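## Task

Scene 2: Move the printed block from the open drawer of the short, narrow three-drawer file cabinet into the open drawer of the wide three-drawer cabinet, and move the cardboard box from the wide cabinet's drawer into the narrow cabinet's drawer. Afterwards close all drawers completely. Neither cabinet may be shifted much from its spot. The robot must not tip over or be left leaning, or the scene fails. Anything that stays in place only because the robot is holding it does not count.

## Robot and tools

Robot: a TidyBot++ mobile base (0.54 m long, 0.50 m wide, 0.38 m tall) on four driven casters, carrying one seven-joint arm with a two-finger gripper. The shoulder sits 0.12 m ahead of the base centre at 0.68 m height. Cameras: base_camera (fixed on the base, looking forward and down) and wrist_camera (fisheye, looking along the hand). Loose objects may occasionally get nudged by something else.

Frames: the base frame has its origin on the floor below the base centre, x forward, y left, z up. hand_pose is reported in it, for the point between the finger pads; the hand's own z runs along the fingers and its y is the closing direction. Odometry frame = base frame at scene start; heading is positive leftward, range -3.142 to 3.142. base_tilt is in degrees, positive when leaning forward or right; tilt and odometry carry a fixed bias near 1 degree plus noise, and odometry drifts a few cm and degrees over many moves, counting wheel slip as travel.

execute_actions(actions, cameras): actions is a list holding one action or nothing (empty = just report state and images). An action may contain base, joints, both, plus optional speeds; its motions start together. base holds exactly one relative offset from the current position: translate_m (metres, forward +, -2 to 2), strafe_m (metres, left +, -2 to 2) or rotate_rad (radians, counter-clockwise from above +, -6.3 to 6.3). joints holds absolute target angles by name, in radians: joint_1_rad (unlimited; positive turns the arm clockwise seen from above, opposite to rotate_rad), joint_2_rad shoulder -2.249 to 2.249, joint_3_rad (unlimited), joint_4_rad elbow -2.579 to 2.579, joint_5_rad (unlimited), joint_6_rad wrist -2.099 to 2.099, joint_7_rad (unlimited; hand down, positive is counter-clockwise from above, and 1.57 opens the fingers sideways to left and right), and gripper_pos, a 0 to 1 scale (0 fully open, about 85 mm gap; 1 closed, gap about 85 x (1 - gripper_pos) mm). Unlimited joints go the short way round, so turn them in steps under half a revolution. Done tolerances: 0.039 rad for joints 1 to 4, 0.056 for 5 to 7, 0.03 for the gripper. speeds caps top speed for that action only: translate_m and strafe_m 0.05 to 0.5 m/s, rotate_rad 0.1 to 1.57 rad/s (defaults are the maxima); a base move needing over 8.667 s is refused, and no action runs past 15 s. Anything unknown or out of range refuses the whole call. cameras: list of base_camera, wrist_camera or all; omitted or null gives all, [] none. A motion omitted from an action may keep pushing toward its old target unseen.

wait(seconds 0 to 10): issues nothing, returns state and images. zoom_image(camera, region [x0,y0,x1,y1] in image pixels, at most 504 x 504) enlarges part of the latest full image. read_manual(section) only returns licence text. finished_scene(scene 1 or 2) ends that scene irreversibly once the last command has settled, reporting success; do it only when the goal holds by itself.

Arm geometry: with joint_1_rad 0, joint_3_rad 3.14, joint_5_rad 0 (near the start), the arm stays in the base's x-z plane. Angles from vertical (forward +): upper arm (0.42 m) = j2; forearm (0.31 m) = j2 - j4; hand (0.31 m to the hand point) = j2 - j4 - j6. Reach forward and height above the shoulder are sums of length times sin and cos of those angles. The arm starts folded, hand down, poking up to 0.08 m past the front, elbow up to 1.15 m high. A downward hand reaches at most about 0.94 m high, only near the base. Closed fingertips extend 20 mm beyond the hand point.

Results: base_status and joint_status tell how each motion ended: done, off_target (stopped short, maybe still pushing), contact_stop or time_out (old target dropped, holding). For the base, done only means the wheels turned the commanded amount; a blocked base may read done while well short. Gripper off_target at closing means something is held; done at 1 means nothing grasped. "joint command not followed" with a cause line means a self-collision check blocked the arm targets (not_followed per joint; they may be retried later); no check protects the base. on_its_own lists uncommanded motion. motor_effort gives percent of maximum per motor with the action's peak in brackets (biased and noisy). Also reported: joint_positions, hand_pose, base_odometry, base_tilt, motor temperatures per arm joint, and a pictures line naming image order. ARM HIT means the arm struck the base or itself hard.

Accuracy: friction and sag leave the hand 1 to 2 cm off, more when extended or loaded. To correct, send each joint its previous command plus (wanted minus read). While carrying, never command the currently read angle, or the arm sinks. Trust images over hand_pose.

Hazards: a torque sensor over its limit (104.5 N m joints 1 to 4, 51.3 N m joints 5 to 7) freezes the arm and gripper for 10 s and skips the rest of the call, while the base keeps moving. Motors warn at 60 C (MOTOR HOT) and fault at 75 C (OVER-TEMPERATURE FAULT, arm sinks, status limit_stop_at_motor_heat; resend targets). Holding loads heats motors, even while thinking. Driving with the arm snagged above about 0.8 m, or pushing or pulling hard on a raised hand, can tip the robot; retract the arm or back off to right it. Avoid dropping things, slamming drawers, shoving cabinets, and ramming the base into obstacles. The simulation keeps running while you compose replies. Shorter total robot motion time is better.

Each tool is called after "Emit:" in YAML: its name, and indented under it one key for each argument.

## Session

Emit:
execute_actions:
  actions: []

Scene clock: 0.00 s.
Motor temperatures (°C, as the motors report them): [30 28 27 28 34 39 35]
base_odometry: x=+0.000 y=+0.000 heading=+0.000 (m, m, rad; odometry frame)
base_tilt: forward=-0.8 right=+0.0 (deg)
base_status: not commanded
joint_positions: joint_1_rad=+0.036 joint_2_rad=-0.351 joint_3_rad=+3.099 joint_4_rad=-2.551 joint_5_rad=+0.016 joint_6_rad=-0.896 joint_7_rad=+1.609 gripper_pos=+0.000
joint_status: not commanded
motor_effort: joint_1_rad=+0 joint_2_rad=+0 joint_3_rad=+0 joint_4_rad=+16 joint_5_rad=+0 joint_6_rad=+1 joint_7_rad=+0 (%)
hand_pose: x=+0.2420 y=-0.0037 z=+0.5807 quat_wxyz=(+0.014, +0.999, +0.026, +0.022) (m; base frame)
pictures: base_camera, wrist_camera
camera_calibration (this result's frames):
wrist_camera: T_world_to_cam=[[0.0130614, -0.997568, 0.0684626, -0.0486362], [-0.997303, -0.0179419, -0.0711649, 0.345692], [0.0722201, -0.0673485, -0.995112, 0.694144], [0, 0, 0, 1]] pos_world=[0.295264, 0.00443399, 0.718682]
Images, in order (width x height): base_camera 644x364, wrist_camera 644x476.

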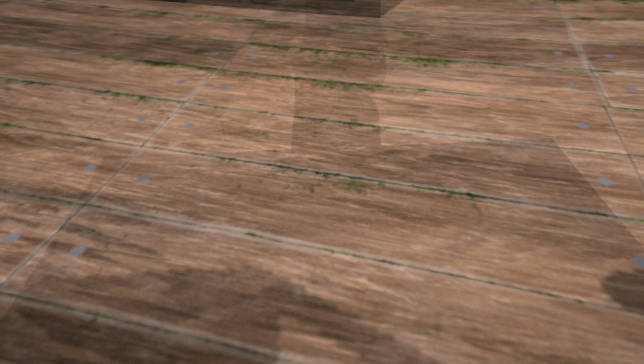

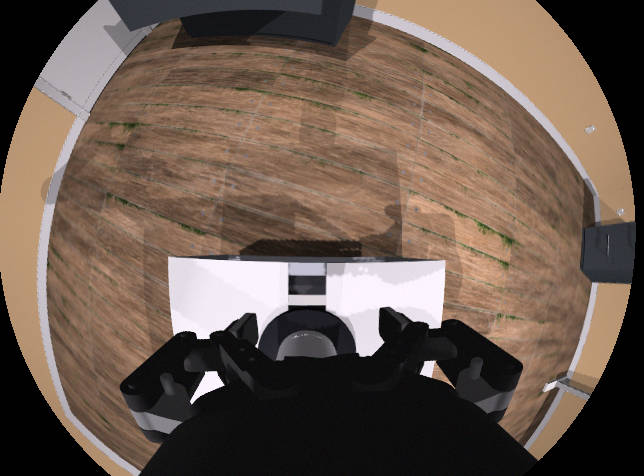

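Emit:
execute_actions:
  actions:
    - {"base":{"rotate_rad":-0.285},"joints":{"joint_1_rad":0,"joint_3_rad":3.14,"joint_5_rad":0,"joint_2_rad":0.05,"joint_4_rad":-1.2,"joint_6_rad":-1.5,"joint_7_rad":1.57}}
  cameras: []

Emit:
execute_actions:
  actions:
    - {"base":{"translate_m":0.3}}

Scene clock: 9.50 s.
Motor temperatures (°C, as the motors report them): [30 28 27 28 34 39 35]
base_odometry: x=+0.000 y=+0.000 heading=-0.285 (m, m, rad; odometry frame)
base_tilt: forward=-0.7 right=+0.0 (deg)
base_status: done
joint_positions: joint_1_rad=+0.025 joint_2_rad=+0.037 joint_3_rad=+3.117 joint_4_rad=-1.222 joint_5_rad=+0.016 joint_6_rad=-1.464 joint_7_rad=+1.597 gripper_pos=+0.000
joint_status: all done
motor_effort: joint_1_rad=+0(0) joint_2_rad=-19(19) joint_3_rad=-1(1) joint_4_rad=+19(20) joint_5_rad=+0(0) joint_6_rad=+3(4) joint_7_rad=+0(0) (%)
hand_pose: x=+0.5600 y=-0.0041 z=+0.9142 quat_wxyz=(+0.011, +0.978, +0.012, +0.208) (m; base frame)
pictures: none
No camera images: the call's "cameras" was empty. Leave "cameras" out to get every camera's image.

Scene clock: 11.43 s.
Motor temperatures (°C, as the motors report them): [30 28 27 28 34 39 35]
base_odometry: x=+0.288 y=-0.085 heading=-0.285 (m, m, rad; odometry frame)
base_tilt: forward=-0.7 right=+0.0 (deg)
base_status: done
joint_positions: joint_1_rad=+0.024 joint_2_rad=+0.054 joint_3_rad=+3.118 joint_4_rad=-1.221 joint_5_rad=+0.016 joint_6_rad=-1.468 joint_7_rad=+1.597 gripper_pos=+0.000
joint_status: not commanded
motor_effort: joint_1_rad=+0(1) joint_2_rad=-19(24) joint_3_rad=-1(0) joint_4_rad=+20(20) joint_5_rad=+0(0) joint_6_rad=+3(4) joint_7_rad=+0(1) (%)
hand_pose: x=+0.5630 y=-0.0042 z=+0.9065 quat_wxyz=(+0.010, +0.980, +0.012, +0.198) (m; base frame)
pictures: base_camera, wrist_camera
camera_calibration (this result's frames):
wrist_camera: T_world_to_cam=[[-0.0301627, -0.998391, 0.0480117, -0.0328224], [-0.911042, 0.00769941, -0.412242, 0.949812], [0.411209, -0.056175, -0.909808, 0.727022], [0, 0, 0, 1]] pos_world=[0.56537, 0.000757871, 1.05458]
Images, in order (width x height): base_camera 644x364, wrist_camera 644x476.

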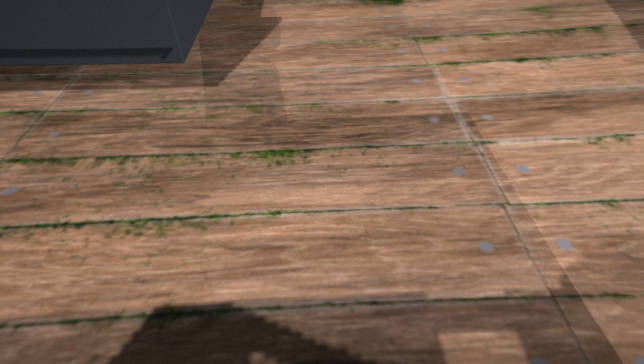

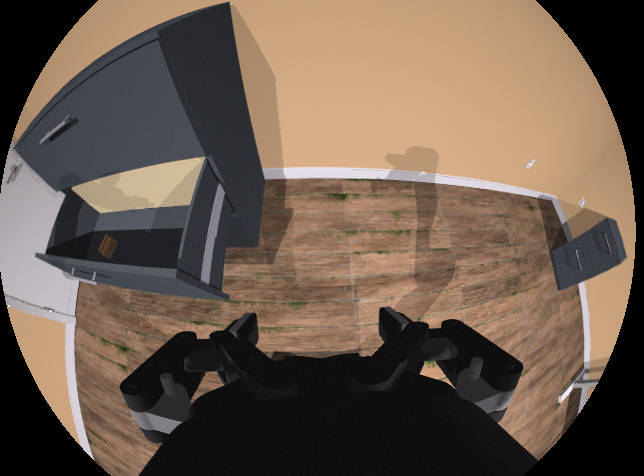

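Emit:
execute_actions:
  actions:
    - {"base":{"strafe_m":0.82},"joints":{"joint_6_rad":-1.7}}

Scene clock: 17.27 s.
Motor temperatures (°C, as the motors report them): [30 28 27 28 34 39 35]
base_odometry: x=+0.519 y=+0.702 heading=-0.286 (m, m, rad; odometry frame)
base_tilt: forward=-0.7 right=+0.0 (deg)
base_status: done
joint_positions: joint_1_rad=+0.016 joint_2_rad=+0.053 joint_3_rad=+3.124 joint_4_rad=-1.219 joint_5_rad=+0.016 joint_6_rad=-1.684 joint_7_rad=+1.597 gripper_pos=+0.000
joint_status: all done
motor_effort: joint_1_rad=+0(1) joint_2_rad=-19(21) joint_3_rad=-1(3) joint_4_rad=+19(20) joint_5_rad=-1(0) joint_6_rad=+2(3) joint_7_rad=+0(1) (%)
hand_pose: x=+0.4986 y=-0.0034 z=+0.8886 quat_wxyz=(+0.009, +0.996, +0.012, +0.092) (m; base frame)
pictures: base_camera, wrist_camera
camera_calibration (this result's frames):
wrist_camera: T_world_to_cam=[[-0.0209178, -0.998384, 0.0528448, -0.0420188], [-0.977591, 0.00935063, -0.210305, 0.737487], [0.209471, -0.0560598, -0.976207, 0.8968], [0, 0, 0, 1]] pos_world=[0.532228, 0.00142758, 1.03278]
Images, in order (width x height): base_camera 644x364, wrist_camera 644x476.

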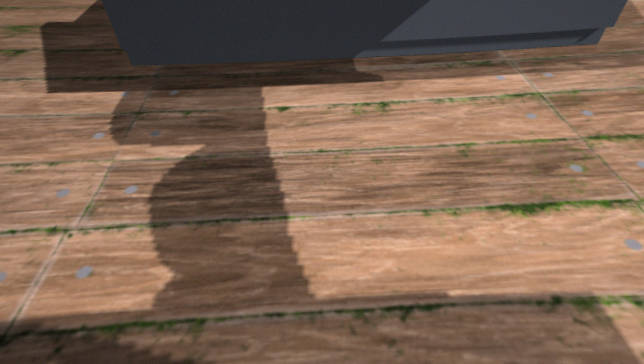

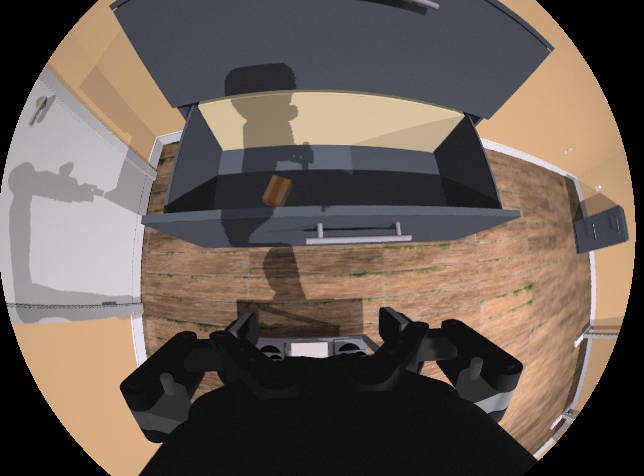

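Emit:
execute_actions:
  actions:
    - {"base":{"translate_m":0.22},"joints":{"joint_1_rad":-0.19,"joint_2_rad":0.3,"joint_4_rad":-1.25,"joint_6_rad":-1.56,"joint_7_rad":1.0}}
  cameras: ["wrist_camera"]

Scene clock: 22.77 s.
Motor temperatures (°C, as the motors report them): [30 28 27 28 34 39 35]
base_odometry: x=+0.730 y=+0.640 heading=-0.286 (m, m, rad; odometry frame)
base_tilt: forward=-0.8 right=+0.0 (deg)
base_status: done
joint_positions: joint_1_rad=-0.170 joint_2_rad=+0.308 joint_3_rad=+3.124 joint_4_rad=-1.232 joint_5_rad=+0.016 joint_6_rad=-1.588 joint_7_rad=+1.022 gripper_pos=+0.000
joint_status: all done
motor_effort: joint_1_rad=+0(0) joint_2_rad=-28(34) joint_3_rad=-1(2) joint_4_rad=+18(19) joint_5_rad=-1(0) joint_6_rad=+0(2) joint_7_rad=+0(1) (%)
hand_pose: x=+0.5579 y=+0.0786 z=+0.7813 quat_wxyz=(+0.003, +0.984, -0.180, +0.008) (m; base frame)
pictures: wrist_camera
camera_calibration (this result's frames):
wrist_camera: T_world_to_cam=[[-0.388572, -0.920442, 0.0423997, 0.253972], [-0.921103, 0.386824, -0.044002, 0.580948], [0.0241, -0.0561524, -0.998131, 0.904841], [0, 0, 0, 1]] pos_world=[0.611993, 0.0598507, 0.917944]
Images, in order (width x height): wrist_camera 644x476.

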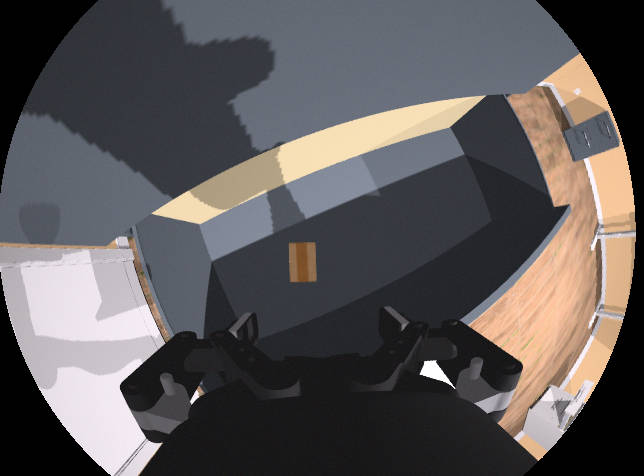

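Emit:
execute_actions:
  actions:
    - {"joints":{"joint_2_rad":0.511,"joint_4_rad":-1.72,"joint_6_rad":-0.90}}
  cameras: ["wrist_camera"]

Scene clock: 29.63 s.
Motor temperatures (°C, as the motors report them): [30 28 27 28 34 39 35]
base_odometry: x=+0.730 y=+0.640 heading=-0.286 (m, m, rad; odometry frame)
base_tilt: forward=-0.8 right=+0.0 (deg)
base_status: not commanded
joint_positions: joint_1_rad=-0.170 joint_2_rad=+0.510 joint_3_rad=+3.124 joint_4_rad=-1.699 joint_5_rad=+0.016 joint_6_rad=-0.934 joint_7_rad=+1.022 gripper_pos=+0.000
joint_status: all done
motor_effort: joint_1_rad=+0(0) joint_2_rad=-32(35) joint_3_rad=-1(2) joint_4_rad=+14(18) joint_5_rad=+0(0) joint_6_rad=+0(0) joint_7_rad=+0(0) (%)
hand_pose: x=+0.5687 y=+0.0827 z=+0.5507 quat_wxyz=(+0.002, +0.984, -0.176, +0.000) (m; base frame)
pictures: wrist_camera
camera_calibration (this result's frames):
wrist_camera: T_world_to_cam=[[-0.379757, -0.923989, 0.0450424, 0.265535], [-0.925041, 0.37881, -0.0283029, 0.573404], [0.009089, -0.0524143, -0.998584, 0.683074], [0, 0, 0, 1]] pos_world=[0.625052, 0.0639426, 0.686375]
Images, in order (width x height): wrist_camera 644x476.

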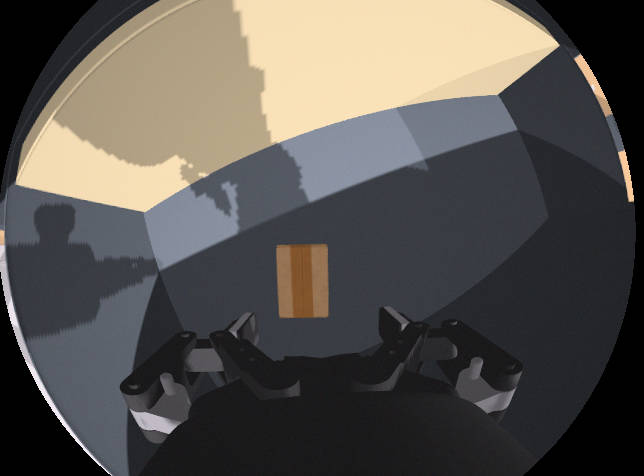

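Emit:
execute_actions:
  actions:
    - {"joints":{"joint_1_rad":-0.21,"joint_2_rad":0.76,"joint_4_rad":-1.83,"joint_6_rad":-0.535}}
  cameras: ["wrist_camera"]

Scene clock: 34.30 s.
Motor temperatures (°C, as the motors report them): [30 28 27 28 34 39 35]
base_odometry: x=+0.730 y=+0.640 heading=-0.286 (m, m, rad; odometry frame)
base_tilt: forward=-0.7 right=+0.0 (deg)
base_status: not commanded
joint_positions: joint_1_rad=-0.186 joint_2_rad=+0.763 joint_3_rad=+3.124 joint_4_rad=-1.811 joint_5_rad=+0.016 joint_6_rad=-0.569 joint_7_rad=+1.022 gripper_pos=+0.000
joint_status: all done
motor_effort: joint_1_rad=+0(0) joint_2_rad=-35(38) joint_3_rad=-1(2) joint_4_rad=+9(15) joint_5_rad=+0(0) joint_6_rad=+0(0) joint_7_rad=+0(0) (%)
hand_pose: x=+0.5686 y=+0.0926 z=+0.4098 quat_wxyz=(-0.001, +0.986, -0.167, -0.001) (m; base frame)
pictures: wrist_camera
camera_calibration (this result's frames):
wrist_camera: T_world_to_cam=[[-0.363404, -0.930822, 0.0388361, 0.274839], [-0.931601, 0.362737, -0.0232908, 0.568764], [0.0075923, -0.0446437, -0.998974, 0.543162], [0, 0, 0, 1]] pos_world=[0.625615, 0.0737631, 0.545178]
Images, in order (width x height): wrist_camera 644x476.

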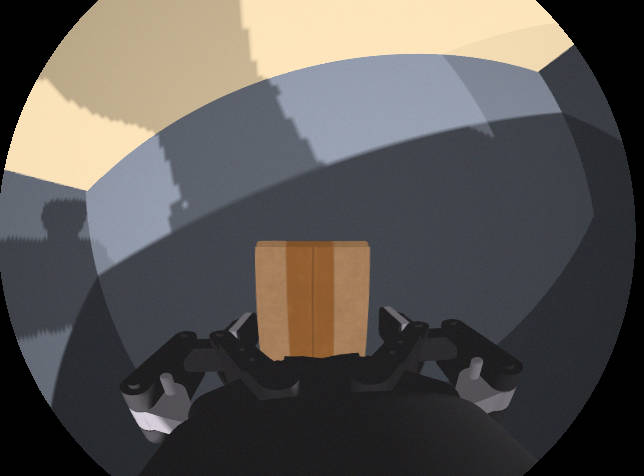

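Emit:
execute_actions:
  actions:
    - {"joints":{"gripper_pos":1}}
  cameras: []

Emit:
execute_actions:
  actions:
    - {"joints":{"joint_2_rad":0.42,"joint_4_rad":-1.70,"joint_6_rad":-1.03}}
  cameras: []

Emit:
execute_actions:
  actions:
    - {"joints":{"joint_2_rad":0.22,"joint_4_rad":-1.35,"joint_6_rad":-1.56}}
  cameras: ["wrist_camera"]

Scene clock: 40.47 s.
Motor temperatures (°C, as the motors report them): [30 28 27 28 34 39 35]
base_odometry: x=+0.730 y=+0.640 heading=-0.286 (m, m, rad; odometry frame)
base_tilt: forward=-0.7 right=+0.0 (deg)
base_status: not commanded
joint_positions: joint_1_rad=-0.187 joint_2_rad=+0.762 joint_3_rad=+3.124 joint_4_rad=-1.811 joint_5_rad=+0.016 joint_6_rad=-0.569 joint_7_rad=+1.022 gripper_pos=+0.346
joint_status: gripper_pos off_target (ended at +0.346, target +1.000)
motor_effort: joint_1_rad=+0(0) joint_2_rad=-35(36) joint_3_rad=-1(2) joint_4_rad=+10(10) joint_5_rad=+0(0) joint_6_rad=+0(1) joint_7_rad=+1(0) (%)
hand_pose: x=+0.5690 y=+0.0928 z=+0.4104 quat_wxyz=(-0.002, +0.986, -0.167, -0.001) (m; base frame)
pictures: none
No camera images: the call's "cameras" was empty. Leave "cameras" out to get every camera's image.

Scene clock: 42.07 s.
Motor temperatures (°C, as the motors report them): [30 28 27 28 34 39 35]
base_odometry: x=+0.730 y=+0.640 heading=-0.286 (m, m, rad; odometry frame)
base_tilt: forward=-0.7 right=+0.0 (deg)
base_status: not commanded
joint_positions: joint_1_rad=-0.187 joint_2_rad=+0.422 joint_3_rad=+3.124 joint_4_rad=-1.724 joint_5_rad=+0.016 joint_6_rad=-0.998 joint_7_rad=+1.022 gripper_pos=+0.346
joint_status: all done
motor_effort: joint_1_rad=+0(0) joint_2_rad=-30(37) joint_3_rad=-2(1) joint_4_rad=+15(17) joint_5_rad=+0(0) joint_6_rad=+0(0) joint_7_rad=+1(0) (%)
hand_pose: x=+0.5458 y=+0.0854 z=+0.5836 quat_wxyz=(+0.003, +0.986, -0.168, +0.000) (m; base frame)
pictures: none
No camera images: the call's "cameras" was empty. Leave "cameras" out to get every camera's image.

Scene clock: 43.53 s.
Motor temperatures (°C, as the motors report them): [30 28 27 28 34 39 35]
base_odometry: x=+0.730 y=+0.640 heading=-0.286 (m, m, rad; odometry frame)
base_tilt: forward=-0.8 right=+0.0 (deg)
base_status: not commanded
joint_positions: joint_1_rad=-0.187 joint_2_rad=+0.221 joint_3_rad=+3.124 joint_4_rad=-1.373 joint_5_rad=+0.016 joint_6_rad=-1.529 joint_7_rad=+1.022 gripper_pos=+0.346
joint_status: all done
motor_effort: joint_1_rad=+0(0) joint_2_rad=-25(33) joint_3_rad=-1(1) joint_4_rad=+19(19) joint_5_rad=-1(0) joint_6_rad=+0(1) joint_7_rad=+0(0) (%)
hand_pose: x=+0.5236 y=+0.0794 z=+0.7739 quat_wxyz=(+0.002, +0.985, -0.171, +0.011) (m; base frame)
pictures: wrist_camera
camera_calibration (this result's frames):
wrist_camera: T_world_to_cam=[[-0.372461, -0.927158, 0.0406366, 0.235105], [-0.927541, 0.370452, -0.0493275, 0.557583], [0.0306805, -0.0560647, -0.997956, 0.894704], [0, 0, 0, 1]] pos_world=[0.577298, 0.061583, 0.910825]
Images, in order (width x height): wrist_camera 644x476.

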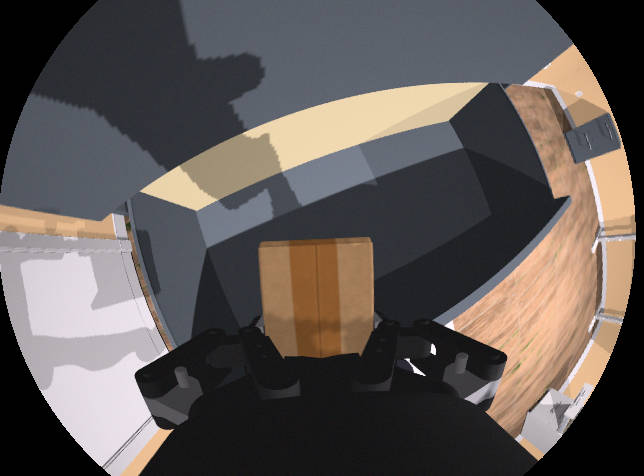

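Emit:
execute_actions:
  actions:
    - {"base":{"translate_m":-1.0},"joints":{"joint_1_rad":0,"joint_7_rad":2.4}}
  cameras: []

Emit:
execute_actions:
  actions:
    - {"base":{"rotate_rad":-3.09},"joints":{"joint_2_rad":0.3,"joint_4_rad":-1.5,"joint_6_rad":-1.2}}

Scene clock: 49.97 s.
Motor temperatures (°C, as the motors report them): [30 28 27 28 34 39 35]
base_odometry: x=-0.230 y=+0.921 heading=-0.285 (m, m, rad; odometry frame)
base_tilt: forward=-0.7 right=+0.0 (deg)
base_status: done
joint_positions: joint_1_rad=-0.018 joint_2_rad=+0.223 joint_3_rad=+3.125 joint_4_rad=-1.371 joint_5_rad=+0.016 joint_6_rad=-1.531 joint_7_rad=+2.392 gripper_pos=+0.346
joint_status: all done
motor_effort: joint_1_rad=+0(2) joint_2_rad=-26(28) joint_3_rad=-1(3) joint_4_rad=+19(20) joint_5_rad=+0(0) joint_6_rad=+0(1) joint_7_rad=+1(1) (%)
hand_pose: x=+0.5310 y=+0.0101 z=+0.7734 quat_wxyz=(+0.009, +0.910, +0.415, +0.005) (m; base frame)
pictures: none
No camera images: the call's "cameras" was empty. Leave "cameras" out to get every camera's image.

Scene clock: 53.33 s.
Motor temperatures (°C, as the motors report them): [30 28 27 28 34 39 35]
base_odometry: x=-0.229 y=+0.921 heading=+2.909 (m, m, rad; odometry frame)
base_tilt: forward=-0.8 right=-0.1 (deg)
base_status: done
joint_positions: joint_1_rad=-0.006 joint_2_rad=+0.317 joint_3_rad=+3.131 joint_4_rad=-1.481 joint_5_rad=+0.016 joint_6_rad=-1.225 joint_7_rad=+2.392 gripper_pos=+0.346
joint_status: all done
motor_effort: joint_1_rad=+0(3) joint_2_rad=-30(34) joint_3_rad=-2(3) joint_4_rad=+19(20) joint_5_rad=-1(1) joint_6_rad=+1(1) joint_7_rad=+1(0) (%)
hand_pose: x=+0.5931 y=+0.0039 z=+0.7015 quat_wxyz=(+0.029, +0.911, +0.407, +0.052) (m; base frame)
pictures: base_camera, wrist_camera
camera_calibration (this result's frames):
wrist_camera: T_world_to_cam=[[0.709592, -0.692034, 0.132547, -0.513245], [-0.684951, -0.721605, -0.10064, 0.542802], [0.165293, -0.0193748, -0.986054, 0.727743], [0, 0, 0, 1]] pos_world=[0.615697, 0.0506056, 0.84025]
Images, in order (width x height): base_camera 644x364, wrist_camera 644x476.

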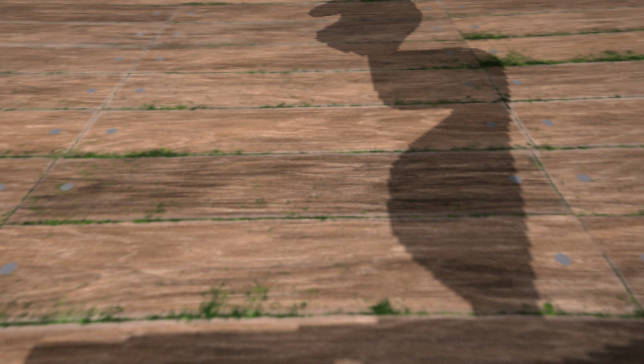

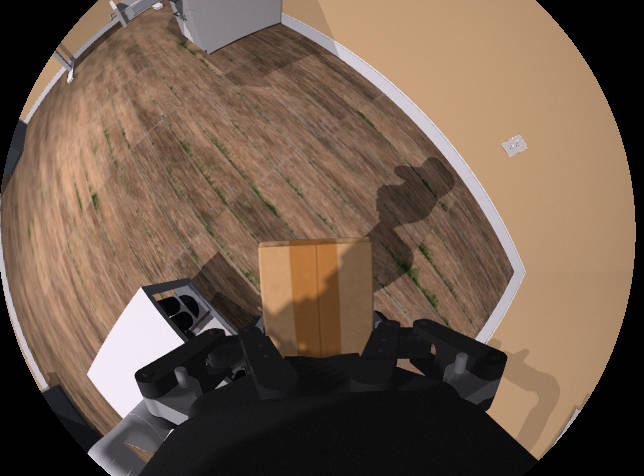

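Emit:
execute_actions:
  actions:
    - {"base":{"strafe_m":1.46},"joints":{"joint_2_rad":0.2,"joint_4_rad":-1.3,"joint_6_rad":-1.45,"joint_7_rad":1.57}}

Scene clock: 60.67 s.
Motor temperatures (°C, as the motors report them): [30 28 27 28 34 39 35]
base_odometry: x=-0.568 y=-0.499 heading=+2.908 (m, m, rad; odometry frame)
base_tilt: forward=-0.8 right=+0.0 (deg)
base_status: done
joint_positions: joint_1_rad=-0.006 joint_2_rad=+0.204 joint_3_rad=+3.132 joint_4_rad=-1.322 joint_5_rad=+0.016 joint_6_rad=-1.418 joint_7_rad=+1.585 gripper_pos=+0.346
joint_status: all done
motor_effort: joint_1_rad=+0(3) joint_2_rad=-26(31) joint_3_rad=-2(3) joint_4_rad=+20(20) joint_5_rad=+0(0) joint_6_rad=+2(2) joint_7_rad=+0(0) (%)
hand_pose: x=+0.5793 y=+0.0032 z=+0.8029 quat_wxyz=(+0.007, +0.995, +0.015, +0.099) (m; base frame)
pictures: base_camera, wrist_camera
camera_calibration (this result's frames):
wrist_camera: T_world_to_cam=[[-0.0147305, -0.998649, 0.0498261, -0.0303408], [-0.974827, 0.00325593, -0.222939, 0.806847], [0.222476, -0.0518559, -0.973558, 0.786983], [0, 0, 0, 1]] pos_world=[0.611005, 0.00788277, 0.947563]
Images, in order (width x height): base_camera 644x364, wrist_camera 644x476.

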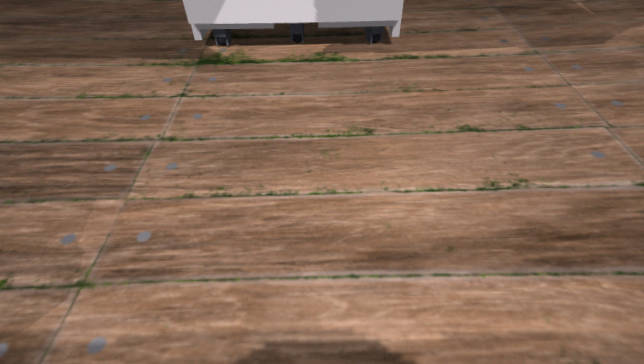

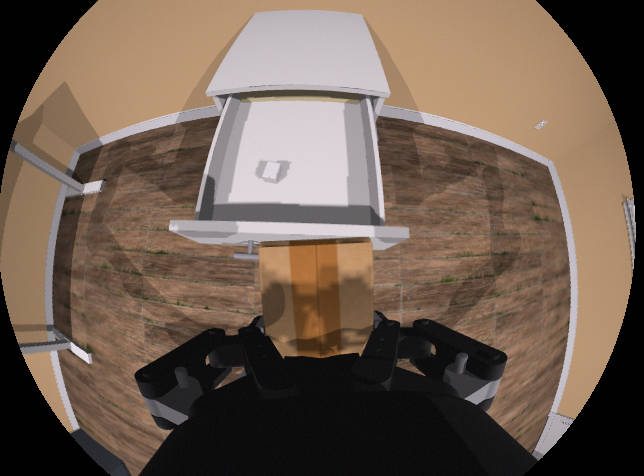

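Emit:
execute_actions:
  actions:
    - {"base":{"translate_m":0.25},"joints":{"joint_1_rad":0.13,"joint_2_rad":0.39,"joint_4_rad":-1.385,"joint_6_rad":-1.36,"joint_7_rad":3.25}}
  cameras: ["wrist_camera"]

Scene clock: 72.47 s.
Motor temperatures (°C, as the motors report them): [30 28 27 28 34 39 35]
base_odometry: x=-0.811 y=-0.442 heading=+2.909 (m, m, rad; odometry frame)
base_tilt: forward=-0.7 right=+0.0 (deg)
base_status: done
joint_positions: joint_1_rad=+0.109 joint_2_rad=+0.392 joint_3_rad=+3.132 joint_4_rad=-1.365 joint_5_rad=+0.016 joint_6_rad=-1.394 joint_7_rad=+3.243 gripper_pos=+0.346
joint_status: all done
motor_effort: joint_1_rad=+0(1) joint_2_rad=-32(33) joint_3_rad=-1(1) joint_4_rad=+18(20) joint_5_rad=+0(0) joint_6_rad=+0(3) joint_7_rad=+0(1) (%)
hand_pose: x=+0.5831 y=-0.0503 z=+0.7015 quat_wxyz=(+0.001, +0.706, +0.709, -0.007) (m; base frame)
pictures: wrist_camera
camera_calibration (this result's frames):
wrist_camera: T_world_to_cam=[[0.999005, -0.0317983, 0.0312597, -0.608073], [-0.0313463, -0.999398, -0.0148445, 0.0415627], [0.0317129, 0.0138499, -0.999401, 0.817332], [0, 0, 0, 1]] pos_world=[0.582851, 0.0108821, 0.836467]
Images, in order (width x height): wrist_camera 644x476.

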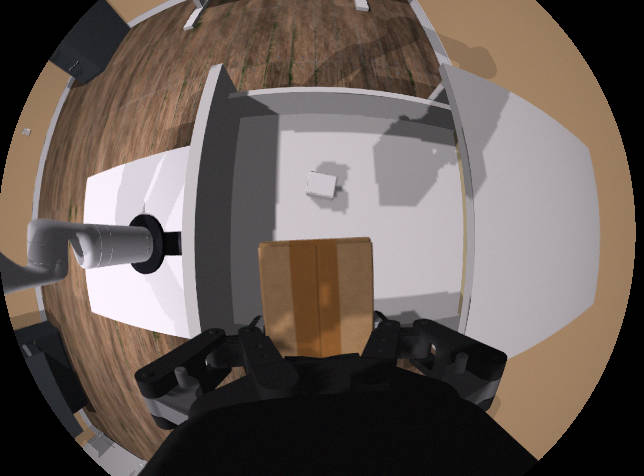

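Emit:
execute_actions:
  actions:
    - {"joints":{"joint_2_rad":0.50,"joint_4_rad":-1.588,"joint_6_rad":-1.04}}
  cameras: ["wrist_camera"]

Scene clock: 77.70 s.
Motor temperatures (°C, as the motors report them): [30 28 27 28 34 39 35]
base_odometry: x=-0.811 y=-0.442 heading=+2.909 (m, m, rad; odometry frame)
base_tilt: forward=-0.8 right=+0.0 (deg)
base_status: not commanded
joint_positions: joint_1_rad=+0.109 joint_2_rad=+0.508 joint_3_rad=+3.132 joint_4_rad=-1.575 joint_5_rad=+0.016 joint_6_rad=-1.073 joint_7_rad=+3.243 gripper_pos=+0.346
joint_status: all done
motor_effort: joint_1_rad=+0(0) joint_2_rad=-34(36) joint_3_rad=-1(2) joint_4_rad=+16(18) joint_5_rad=+0(0) joint_6_rad=+0(0) joint_7_rad=+0(1) (%)
hand_pose: x=+0.5904 y=-0.0502 z=+0.5841 quat_wxyz=(-0.003, +0.704, +0.710, -0.008) (m; base frame)
pictures: wrist_camera
camera_calibration (this result's frames):
wrist_camera: T_world_to_cam=[[0.999304, -0.0274527, 0.0252441, -0.608156], [-0.0269993, -0.999471, -0.0181275, 0.0395193], [0.0257284, 0.0174333, -0.999517, 0.703493], [0, 0, 0, 1]] pos_world=[0.5907, 0.0105387, 0.719222]
Images, in order (width x height): wrist_camera 644x476.

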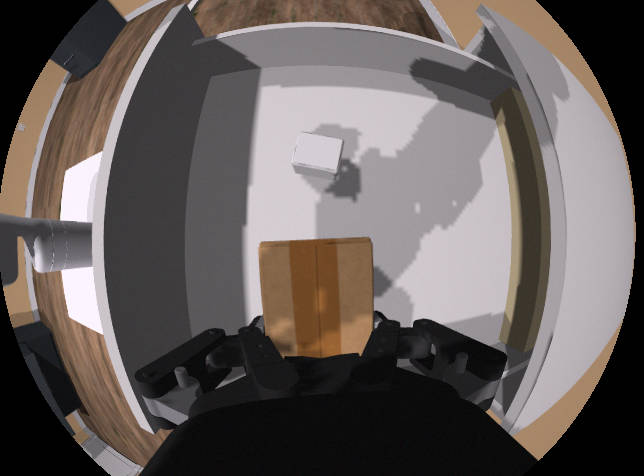

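Emit:
execute_actions:
  actions:
    - {"joints":{"joint_2_rad":0.565,"joint_4_rad":-1.62,"joint_6_rad":-0.95}}
  cameras: ["wrist_camera"]

Scene clock: 81.17 s.
Motor temperatures (°C, as the motors report them): [30 28 27 28 34 39 35]
base_odometry: x=-0.811 y=-0.442 heading=+2.909 (m, m, rad; odometry frame)
base_tilt: forward=-0.7 right=+0.0 (deg)
base_status: not commanded
joint_positions: joint_1_rad=+0.109 joint_2_rad=+0.570 joint_3_rad=+3.132 joint_4_rad=-1.601 joint_5_rad=+0.016 joint_6_rad=-0.981 joint_7_rad=+3.243 gripper_pos=+0.346
joint_status: all done
motor_effort: joint_1_rad=+0(0) joint_2_rad=-34(37) joint_3_rad=-1(2) joint_4_rad=+16(17) joint_5_rad=+0(0) joint_6_rad=+0(0) joint_7_rad=+1(0) (%)
hand_pose: x=+0.5996 y=-0.0507 z=+0.5474 quat_wxyz=(-0.001, +0.704, +0.710, -0.006) (m; base frame)
pictures: wrist_camera
camera_calibration (this result's frames):
wrist_camera: T_world_to_cam=[[0.999207, -0.0265406, 0.0296865, -0.618765], [-0.0259795, -0.999479, -0.0191299, 0.0384541], [0.0301788, 0.0183435, -0.999376, 0.663888], [0, 0, 0, 1]] pos_world=[0.599238, 0.00983372, 0.682578]
Images, in order (width x height): wrist_camera 644x476.

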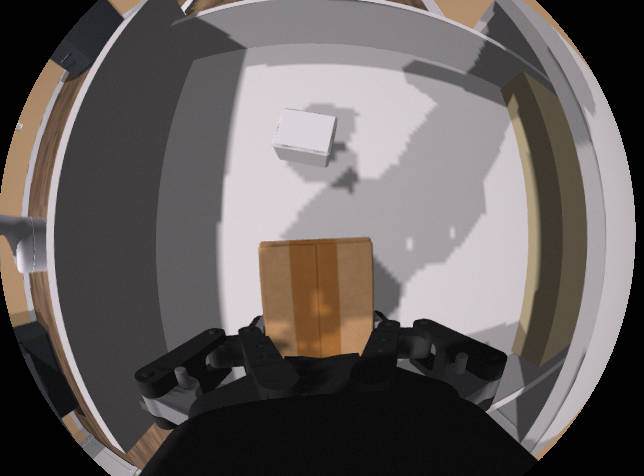

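Emit:
execute_actions:
  actions:
    - {"joints":{"joint_2_rad":0.59}}
  cameras: []

Emit:
execute_actions:
  actions:
    - {"joints":{"gripper_pos":0}}
  cameras: ["wrist_camera"]

Scene clock: 85.97 s.
Motor temperatures (°C, as the motors report them): [30 28 27 28 34 39 35]
base_odometry: x=-0.811 y=-0.442 heading=+2.909 (m, m, rad; odometry frame)
base_tilt: forward=-0.7 right=+0.0 (deg)
base_status: not commanded
joint_positions: joint_1_rad=+0.109 joint_2_rad=+0.571 joint_3_rad=+3.132 joint_4_rad=-1.601 joint_5_rad=+0.016 joint_6_rad=-0.981 joint_7_rad=+3.243 gripper_pos=+0.346
joint_status: all done
motor_effort: joint_1_rad=+1(1) joint_2_rad=-32(34) joint_3_rad=+0(2) joint_4_rad=+14(15) joint_5_rad=+0(0) joint_6_rad=+0(1) joint_7_rad=+0(1) (%)
hand_pose: x=+0.5995 y=-0.0508 z=+0.5471 quat_wxyz=(-0.002, +0.704, +0.710, -0.007) (m; base frame)
pictures: none
No camera images: the call's "cameras" was empty. Leave "cameras" out to get every camera's image.

Scene clock: 87.07 s.
Motor temperatures (°C, as the motors report them): [30 28 27 28 34 39 35]
base_odometry: x=-0.811 y=-0.442 heading=+2.909 (m, m, rad; odometry frame)
base_tilt: forward=-0.8 right=+0.0 (deg)
base_status: not commanded
joint_positions: joint_1_rad=+0.109 joint_2_rad=+0.586 joint_3_rad=+3.132 joint_4_rad=-1.603 joint_5_rad=+0.016 joint_6_rad=-0.981 joint_7_rad=+3.243 gripper_pos=+0.000
joint_status: all done
motor_effort: joint_1_rad=+0(0) joint_2_rad=-33(35) joint_3_rad=-2(2) joint_4_rad=+15(15) joint_5_rad=+0(0) joint_6_rad=+0(1) joint_7_rad=+0(0) (%)
hand_pose: x=+0.5963 y=-0.0505 z=+0.5391 quat_wxyz=(-0.008, +0.704, +0.710, -0.012) (m; base frame)
pictures: wrist_camera
camera_calibration (this result's frames):
wrist_camera: T_world_to_cam=[[0.99957, -0.0268005, 0.0118722, -0.605851], [-0.0265522, -0.999435, -0.0205997, 0.0395875], [0.0124176, 0.0202756, -0.999717, 0.666584], [0, 0, 0, 1]] pos_world=[0.598364, 0.00981263, 0.674404]
Images, in order (width x height): wrist_camera 644x476.

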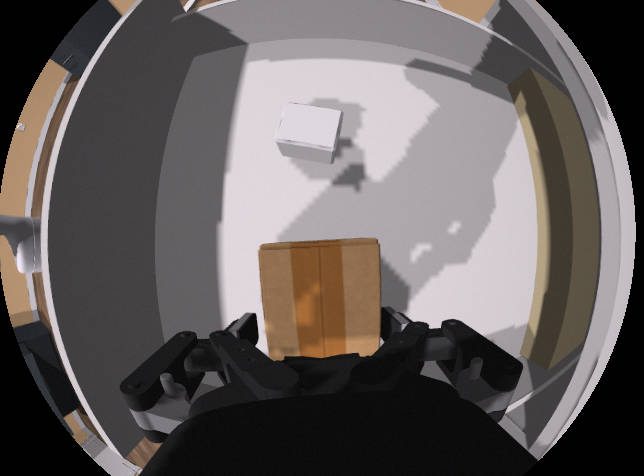

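Emit:
execute_actions:
  actions:
    - {"base":{"strafe_m":0.127},"speeds":{"strafe_m":0.2},"joints":{"joint_2_rad":0.565,"joint_7_rad":3.07}}
  cameras: ["wrist_camera"]

Scene clock: 92.80 s.
Motor temperatures (°C, as the motors report them): [30 28 27 28 34 39 35]
base_odometry: x=-0.841 y=-0.565 heading=+2.909 (m, m, rad; odometry frame)
base_tilt: forward=-0.7 right=+0.0 (deg)
base_status: done
joint_positions: joint_1_rad=+0.118 joint_2_rad=+0.572 joint_3_rad=+3.132 joint_4_rad=-1.603 joint_5_rad=+0.016 joint_6_rad=-0.981 joint_7_rad=+3.082 gripper_pos=+0.000
joint_status: all done
motor_effort: joint_1_rad=+0(3) joint_2_rad=-34(36) joint_3_rad=-1(3) joint_4_rad=+15(15) joint_5_rad=-1(0) joint_6_rad=+0(0) joint_7_rad=+0(0) (%)
hand_pose: x=+0.5978 y=-0.0550 z=+0.5459 quat_wxyz=(-0.002, +0.762, +0.648, -0.008) (m; base frame)
pictures: wrist_camera
camera_calibration (this result's frames):
wrist_camera: T_world_to_cam=[[0.98033, -0.195447, 0.0274438, -0.613848], [-0.195029, -0.980647, -0.017183, 0.135124], [0.030271, 0.0114927, -0.999476, 0.662199], [0, 0, 0, 1]] pos_world=[0.608082, 0.0049236, 0.68102]
Images, in order (width x height): wrist_camera 644x476.

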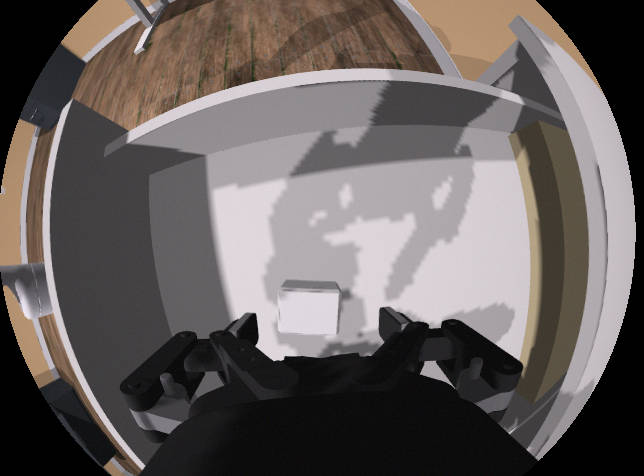

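Emit:
execute_actions:
  actions:
    - {"joints":{"joint_1_rad":0.08,"gripper_pos":0.35}}
  cameras: []

Emit:
execute_actions:
  actions:
    - {"joints":{"gripper_pos":1}}
  cameras: []

Emit:
execute_actions:
  actions:
    - {"joints":{"joint_2_rad":0.2,"joint_6_rad":-1.36}}
  cameras: ["wrist_camera"]

Scene clock: 97.03 s.
Motor temperatures (°C, as the motors report them): [30 28 27 28 34 39 35]
base_odometry: x=-0.841 y=-0.565 heading=+2.909 (m, m, rad; odometry frame)
base_tilt: forward=-0.8 right=+0.0 (deg)
base_status: not commanded
joint_positions: joint_1_rad=+0.094 joint_2_rad=+0.572 joint_3_rad=+3.132 joint_4_rad=-1.603 joint_5_rad=+0.016 joint_6_rad=-0.981 joint_7_rad=+3.082 gripper_pos=+0.350
joint_status: all done
motor_effort: joint_1_rad=+0(2) joint_2_rad=-34(34) joint_3_rad=-1(2) joint_4_rad=+15(14) joint_5_rad=+0(1) joint_6_rad=+0(0) joint_7_rad=+0(0) (%)
hand_pose: x=+0.5990 y=-0.0431 z=+0.5459 quat_wxyz=(-0.002, +0.753, +0.657, -0.008) (m; base frame)
pictures: none
No camera images: the call's "cameras" was empty. Leave "cameras" out to get every camera's image.

Scene clock: 97.93 s.
Motor temperatures (°C, as the motors report them): [30 28 27 28 34 39 35]
base_odometry: x=-0.841 y=-0.565 heading=+2.909 (m, m, rad; odometry frame)
base_tilt: forward=-0.8 right=+0.0 (deg)
base_status: not commanded
joint_positions: joint_1_rad=+0.094 joint_2_rad=+0.567 joint_3_rad=+3.132 joint_4_rad=-1.603 joint_5_rad=+0.016 joint_6_rad=-0.981 joint_7_rad=+3.082 gripper_pos=+0.588
joint_status: gripper_pos off_target (ended at +0.588, target +1.000)
motor_effort: joint_1_rad=+0(0) joint_2_rad=-33(35) joint_3_rad=-1(1) joint_4_rad=+15(16) joint_5_rad=-1(0) joint_6_rad=+0(1) joint_7_rad=+0(0) (%)
hand_pose: x=+0.5997 y=-0.0432 z=+0.5483 quat_wxyz=(+0.000, +0.753, +0.657, -0.006) (m; base frame)
pictures: none
No camera images: the call's "cameras" was empty. Leave "cameras" out to get every camera's image.

Scene clock: 99.43 s.
Motor temperatures (°C, as the motors report them): [30 28 27 28 34 39 35]
base_odometry: x=-0.841 y=-0.565 heading=+2.909 (m, m, rad; odometry frame)
base_tilt: forward=-0.8 right=+0.0 (deg)
base_status: not commanded
joint_positions: joint_1_rad=+0.094 joint_2_rad=+0.198 joint_3_rad=+3.132 joint_4_rad=-1.603 joint_5_rad=+0.016 joint_6_rad=-1.328 joint_7_rad=+3.082 gripper_pos=+0.588
joint_status: all done
motor_effort: joint_1_rad=+0(0) joint_2_rad=-24(37) joint_3_rad=-1(1) joint_4_rad=+17(18) joint_5_rad=+0(0) joint_6_rad=+0(0) joint_7_rad=+0(0) (%)
hand_pose: x=+0.5098 y=-0.0365 z=+0.7115 quat_wxyz=(+0.009, +0.755, +0.656, -0.001) (m; base frame)
pictures: wrist_camera
camera_calibration (this result's frames):
wrist_camera: T_world_to_cam=[[0.983141, -0.174578, 0.0543731, -0.548359], [-0.17408, -0.984635, -0.0137996, 0.125757], [0.0559468, 0.00410165, -0.998425, 0.815987], [0, 0, 0, 1]] pos_world=[0.515354, 0.0247466, 0.846254]
Images, in order (width x height): wrist_camera 644x476.

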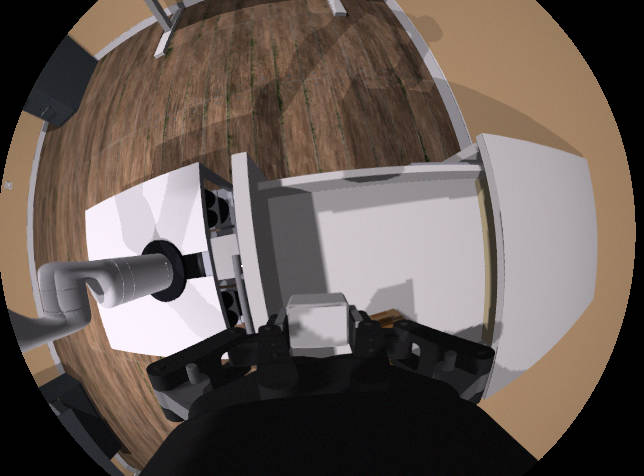

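Emit:
execute_actions:
  actions:
    - {"base":{"translate_m":-0.17},"joints":{"joint_1_rad":-0.2,"joint_7_rad":2.94,"joint_2_rad":0.05,"joint_4_rad":-1.75}}
  cameras: []

Emit:
execute_actions:
  actions:
    - {"joints":{"joint_2_rad":0.385,"joint_4_rad":-2.195,"joint_6_rad":-0.53}}

Scene clock: 111.97 s.
Motor temperatures (°C, as the motors report them): [30 28 27 28 34 39 35]
base_odometry: x=-0.675 y=-0.605 heading=+2.909 (m, m, rad; odometry frame)
base_tilt: forward=-0.8 right=+0.0 (deg)
base_status: done
joint_positions: joint_1_rad=-0.181 joint_2_rad=+0.045 joint_3_rad=+3.132 joint_4_rad=-1.727 joint_5_rad=+0.016 joint_6_rad=-1.329 joint_7_rad=+2.966 gripper_pos=+0.588
joint_status: all done
motor_effort: joint_1_rad=+0(1) joint_2_rad=-18(26) joint_3_rad=-1(0) joint_4_rad=+18(19) joint_5_rad=-1(0) joint_6_rad=+0(1) joint_7_rad=+0(0) (%)
hand_pose: x=+0.4530 y=+0.0609 z=+0.7283 quat_wxyz=(+0.018, +0.700, +0.714, +0.012) (m; base frame)
pictures: none
No camera images: the call's "cameras" was empty. Leave "cameras" out to get every camera's image.

Scene clock: 113.60 s.
Motor temperatures (°C, as the motors report them): [30 28 27 28 34 39 35]
base_odometry: x=-0.675 y=-0.605 heading=+2.909 (m, m, rad; odometry frame)
base_tilt: forward=-0.8 right=+0.0 (deg)
base_status: not commanded
joint_positions: joint_1_rad=-0.181 joint_2_rad=+0.380 joint_3_rad=+3.132 joint_4_rad=-2.173 joint_5_rad=+0.016 joint_6_rad=-0.563 joint_7_rad=+2.966 gripper_pos=+0.588
joint_status: all done
motor_effort: joint_1_rad=+0(0) joint_2_rad=-23(25) joint_3_rad=-1(0) joint_4_rad=+10(17) joint_5_rad=+0(0) joint_6_rad=+0(1) joint_7_rad=+0(0) (%)
hand_pose: x=+0.4515 y=+0.0633 z=+0.4999 quat_wxyz=(+0.009, +0.697, +0.717, +0.009) (m; base frame)
pictures: base_camera, wrist_camera
camera_calibration (this result's frames):
wrist_camera: T_world_to_cam=[[0.997737, -0.00765667, 0.0667957, -0.485475], [-0.00588666, -0.999627, -0.0266556, 0.142428], [0.0669749, 0.0262021, -0.997411, 0.600697], [0, 0, 0, 1]] pos_world=[0.444983, 0.122918, 0.635365]
Images, in order (width x height): base_camera 644x364, wrist_camera 644x476.

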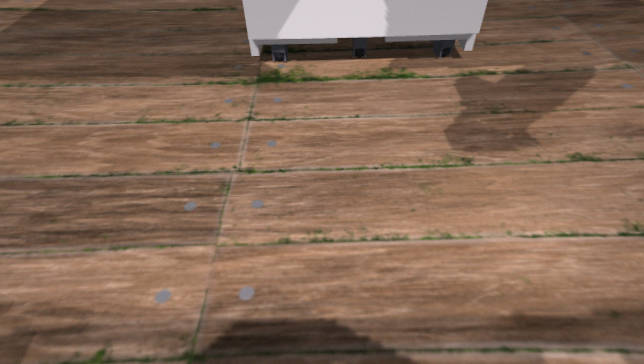

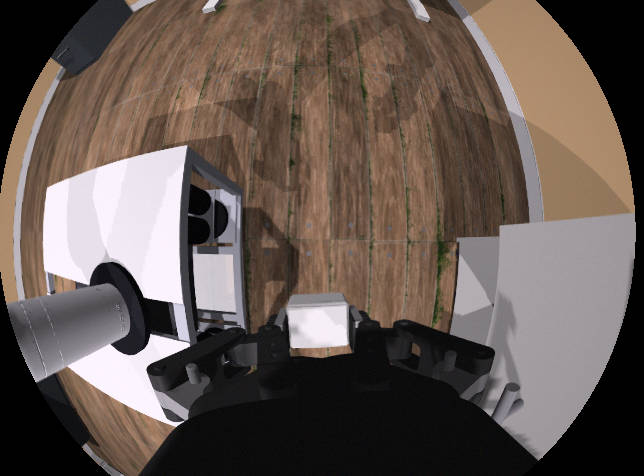

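Emit:
execute_actions:
  actions:
    - {"base":{"translate_m":0.365},"speeds":{"translate_m":0.14}}

Scene clock: 119.90 s.
Motor temperatures (°C, as the motors report them): [30 28 27 28 34 39 35]
base_odometry: x=-1.030 y=-0.521 heading=+2.910 (m, m, rad; odometry frame)
base_tilt: forward=-0.7 right=+0.0 (deg)
base_status: done
joint_positions: joint_1_rad=-0.183 joint_2_rad=+0.380 joint_3_rad=+3.132 joint_4_rad=-2.190 joint_5_rad=+0.016 joint_6_rad=-0.562 joint_7_rad=+2.965 gripper_pos=+0.588
joint_status: not commanded
motor_effort: joint_1_rad=+0(2) joint_2_rad=-23(25) joint_3_rad=-1(1) joint_4_rad=+9(19) joint_5_rad=+0(0) joint_6_rad=+0(7) joint_7_rad=+1(1) (%)
hand_pose: x=+0.4421 y=+0.0621 z=+0.4969 quat_wxyz=(+0.005, +0.697, +0.717, +0.002) (m; base frame)
pictures: base_camera, wrist_camera
camera_calibration (this result's frames):
wrist_camera: T_world_to_cam=[[0.998695, -0.00687573, 0.0506017, -0.46833], [-0.00569331, -0.999708, -0.0234743, 0.139344], [0.0507483, 0.0231556, -0.998443, 0.606244], [0, 0, 0, 1]] pos_world=[0.437747, 0.122046, 0.63227]
Images, in order (width x height): base_camera 644x364, wrist_camera 644x476.

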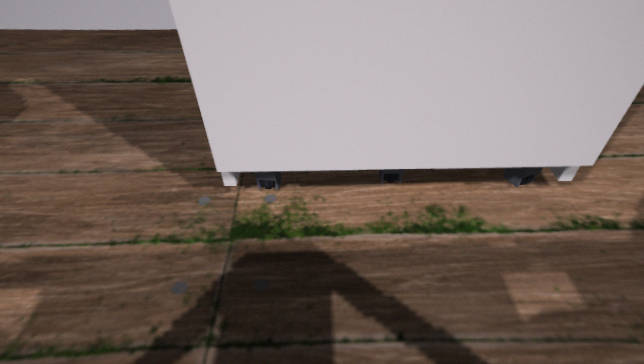

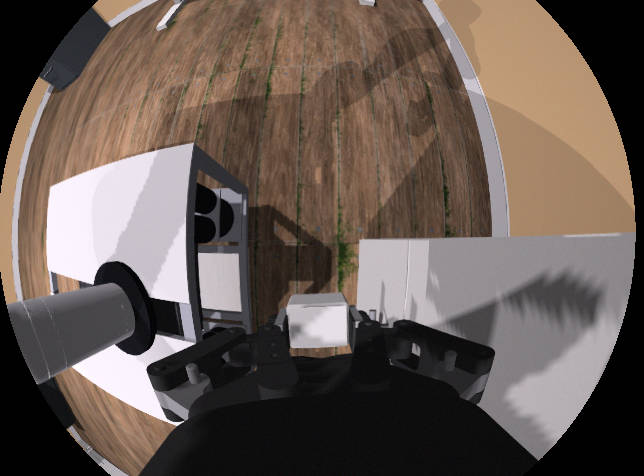

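Emit:
execute_actions:
  actions:
    - {"base":{"translate_m":0.05},"speeds":{"translate_m":0.06}}

Scene clock: 123.63 s.
Motor temperatures (°C, as the motors report them): [30 28 27 28 34 39 35]
base_odometry: x=-1.079 y=-0.510 heading=+2.911 (m, m, rad; odometry frame)
base_tilt: forward=-0.7 right=+0.0 (deg)
base_status: done
joint_positions: joint_1_rad=-0.183 joint_2_rad=+0.381 joint_3_rad=+3.132 joint_4_rad=-2.192 joint_5_rad=+0.016 joint_6_rad=-0.562 joint_7_rad=+2.965 gripper_pos=+0.588
joint_status: not commanded
motor_effort: joint_1_rad=+0(2) joint_2_rad=-23(24) joint_3_rad=-1(0) joint_4_rad=+10(15) joint_5_rad=-1(0) joint_6_rad=+0(3) joint_7_rad=+0(1) (%)
hand_pose: x=+0.4409 y=+0.0619 z=+0.4963 quat_wxyz=(+0.004, +0.697, +0.717, +0.001) (m; base frame)
pictures: base_camera, wrist_camera
camera_calibration (this result's frames):
wrist_camera: T_world_to_cam=[[0.998812, -0.00683386, 0.0482407, -0.465971], [-0.00572846, -0.999719, -0.0230155, 0.138927], [0.0483844, 0.0227119, -0.998571, 0.606851], [0, 0, 0, 1]] pos_world=[0.436852, 0.121921, 0.63166]
Images, in order (width x height): base_camera 644x364, wrist_camera 644x476.

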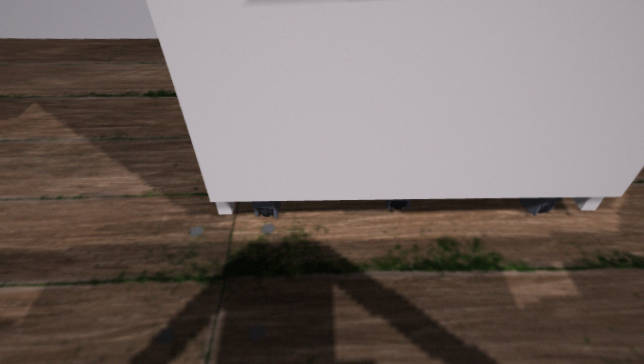

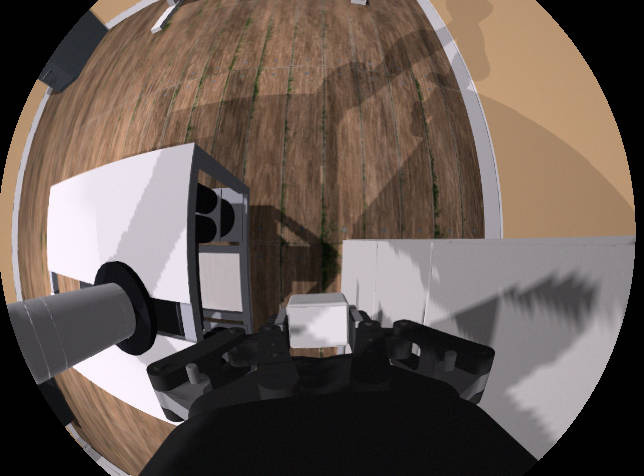

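Emit:
execute_actions:
  actions:
    - {"base":{"translate_m":0.025},"speeds":{"translate_m":0.05}}
  cameras: ["wrist_camera"]

Scene clock: 126.47 s.
Motor temperatures (°C, as the motors report them): [30 28 27 28 34 39 35]
base_odometry: x=-1.104 y=-0.504 heading=+2.912 (m, m, rad; odometry frame)
base_tilt: forward=-0.8 right=+0.0 (deg)
base_status: done
joint_positions: joint_1_rad=-0.188 joint_2_rad=+0.382 joint_3_rad=+3.132 joint_4_rad=-2.223 joint_5_rad=+0.016 joint_6_rad=-0.562 joint_7_rad=+2.965 gripper_pos=+0.588
joint_status: not commanded
motor_effort: joint_1_rad=+1(2) joint_2_rad=-22(24) joint_3_rad=+0(1) joint_4_rad=+16(20) joint_5_rad=+0(1) joint_6_rad=+4(7) joint_7_rad=+1(1) (%)
hand_pose: x=+0.4224 y=+0.0599 z=+0.4909 quat_wxyz=(-0.005, +0.695, +0.719, -0.012) (m; base frame)
pictures: wrist_camera
camera_calibration (this result's frames):
wrist_camera: T_world_to_cam=[[0.999869, -0.00171454, 0.0161013, -0.43217], [-0.00144775, -0.999862, -0.0165668, 0.131721], [0.0161275, 0.0165413, -0.999733, 0.616947], [0, 0, 0, 1]] pos_world=[0.422355, 0.120756, 0.625923]
Images, in order (width x height): wrist_camera 644x476.

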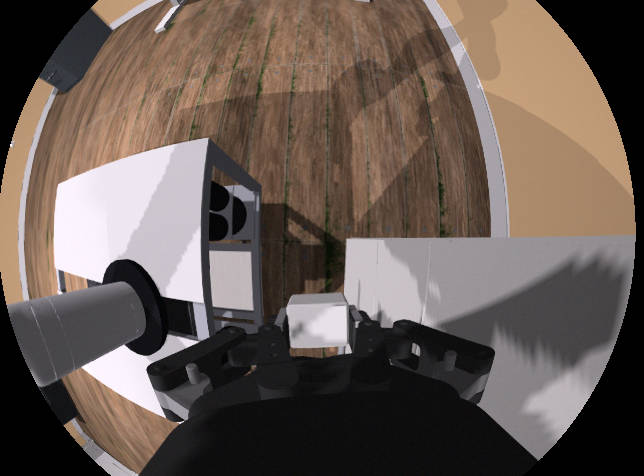

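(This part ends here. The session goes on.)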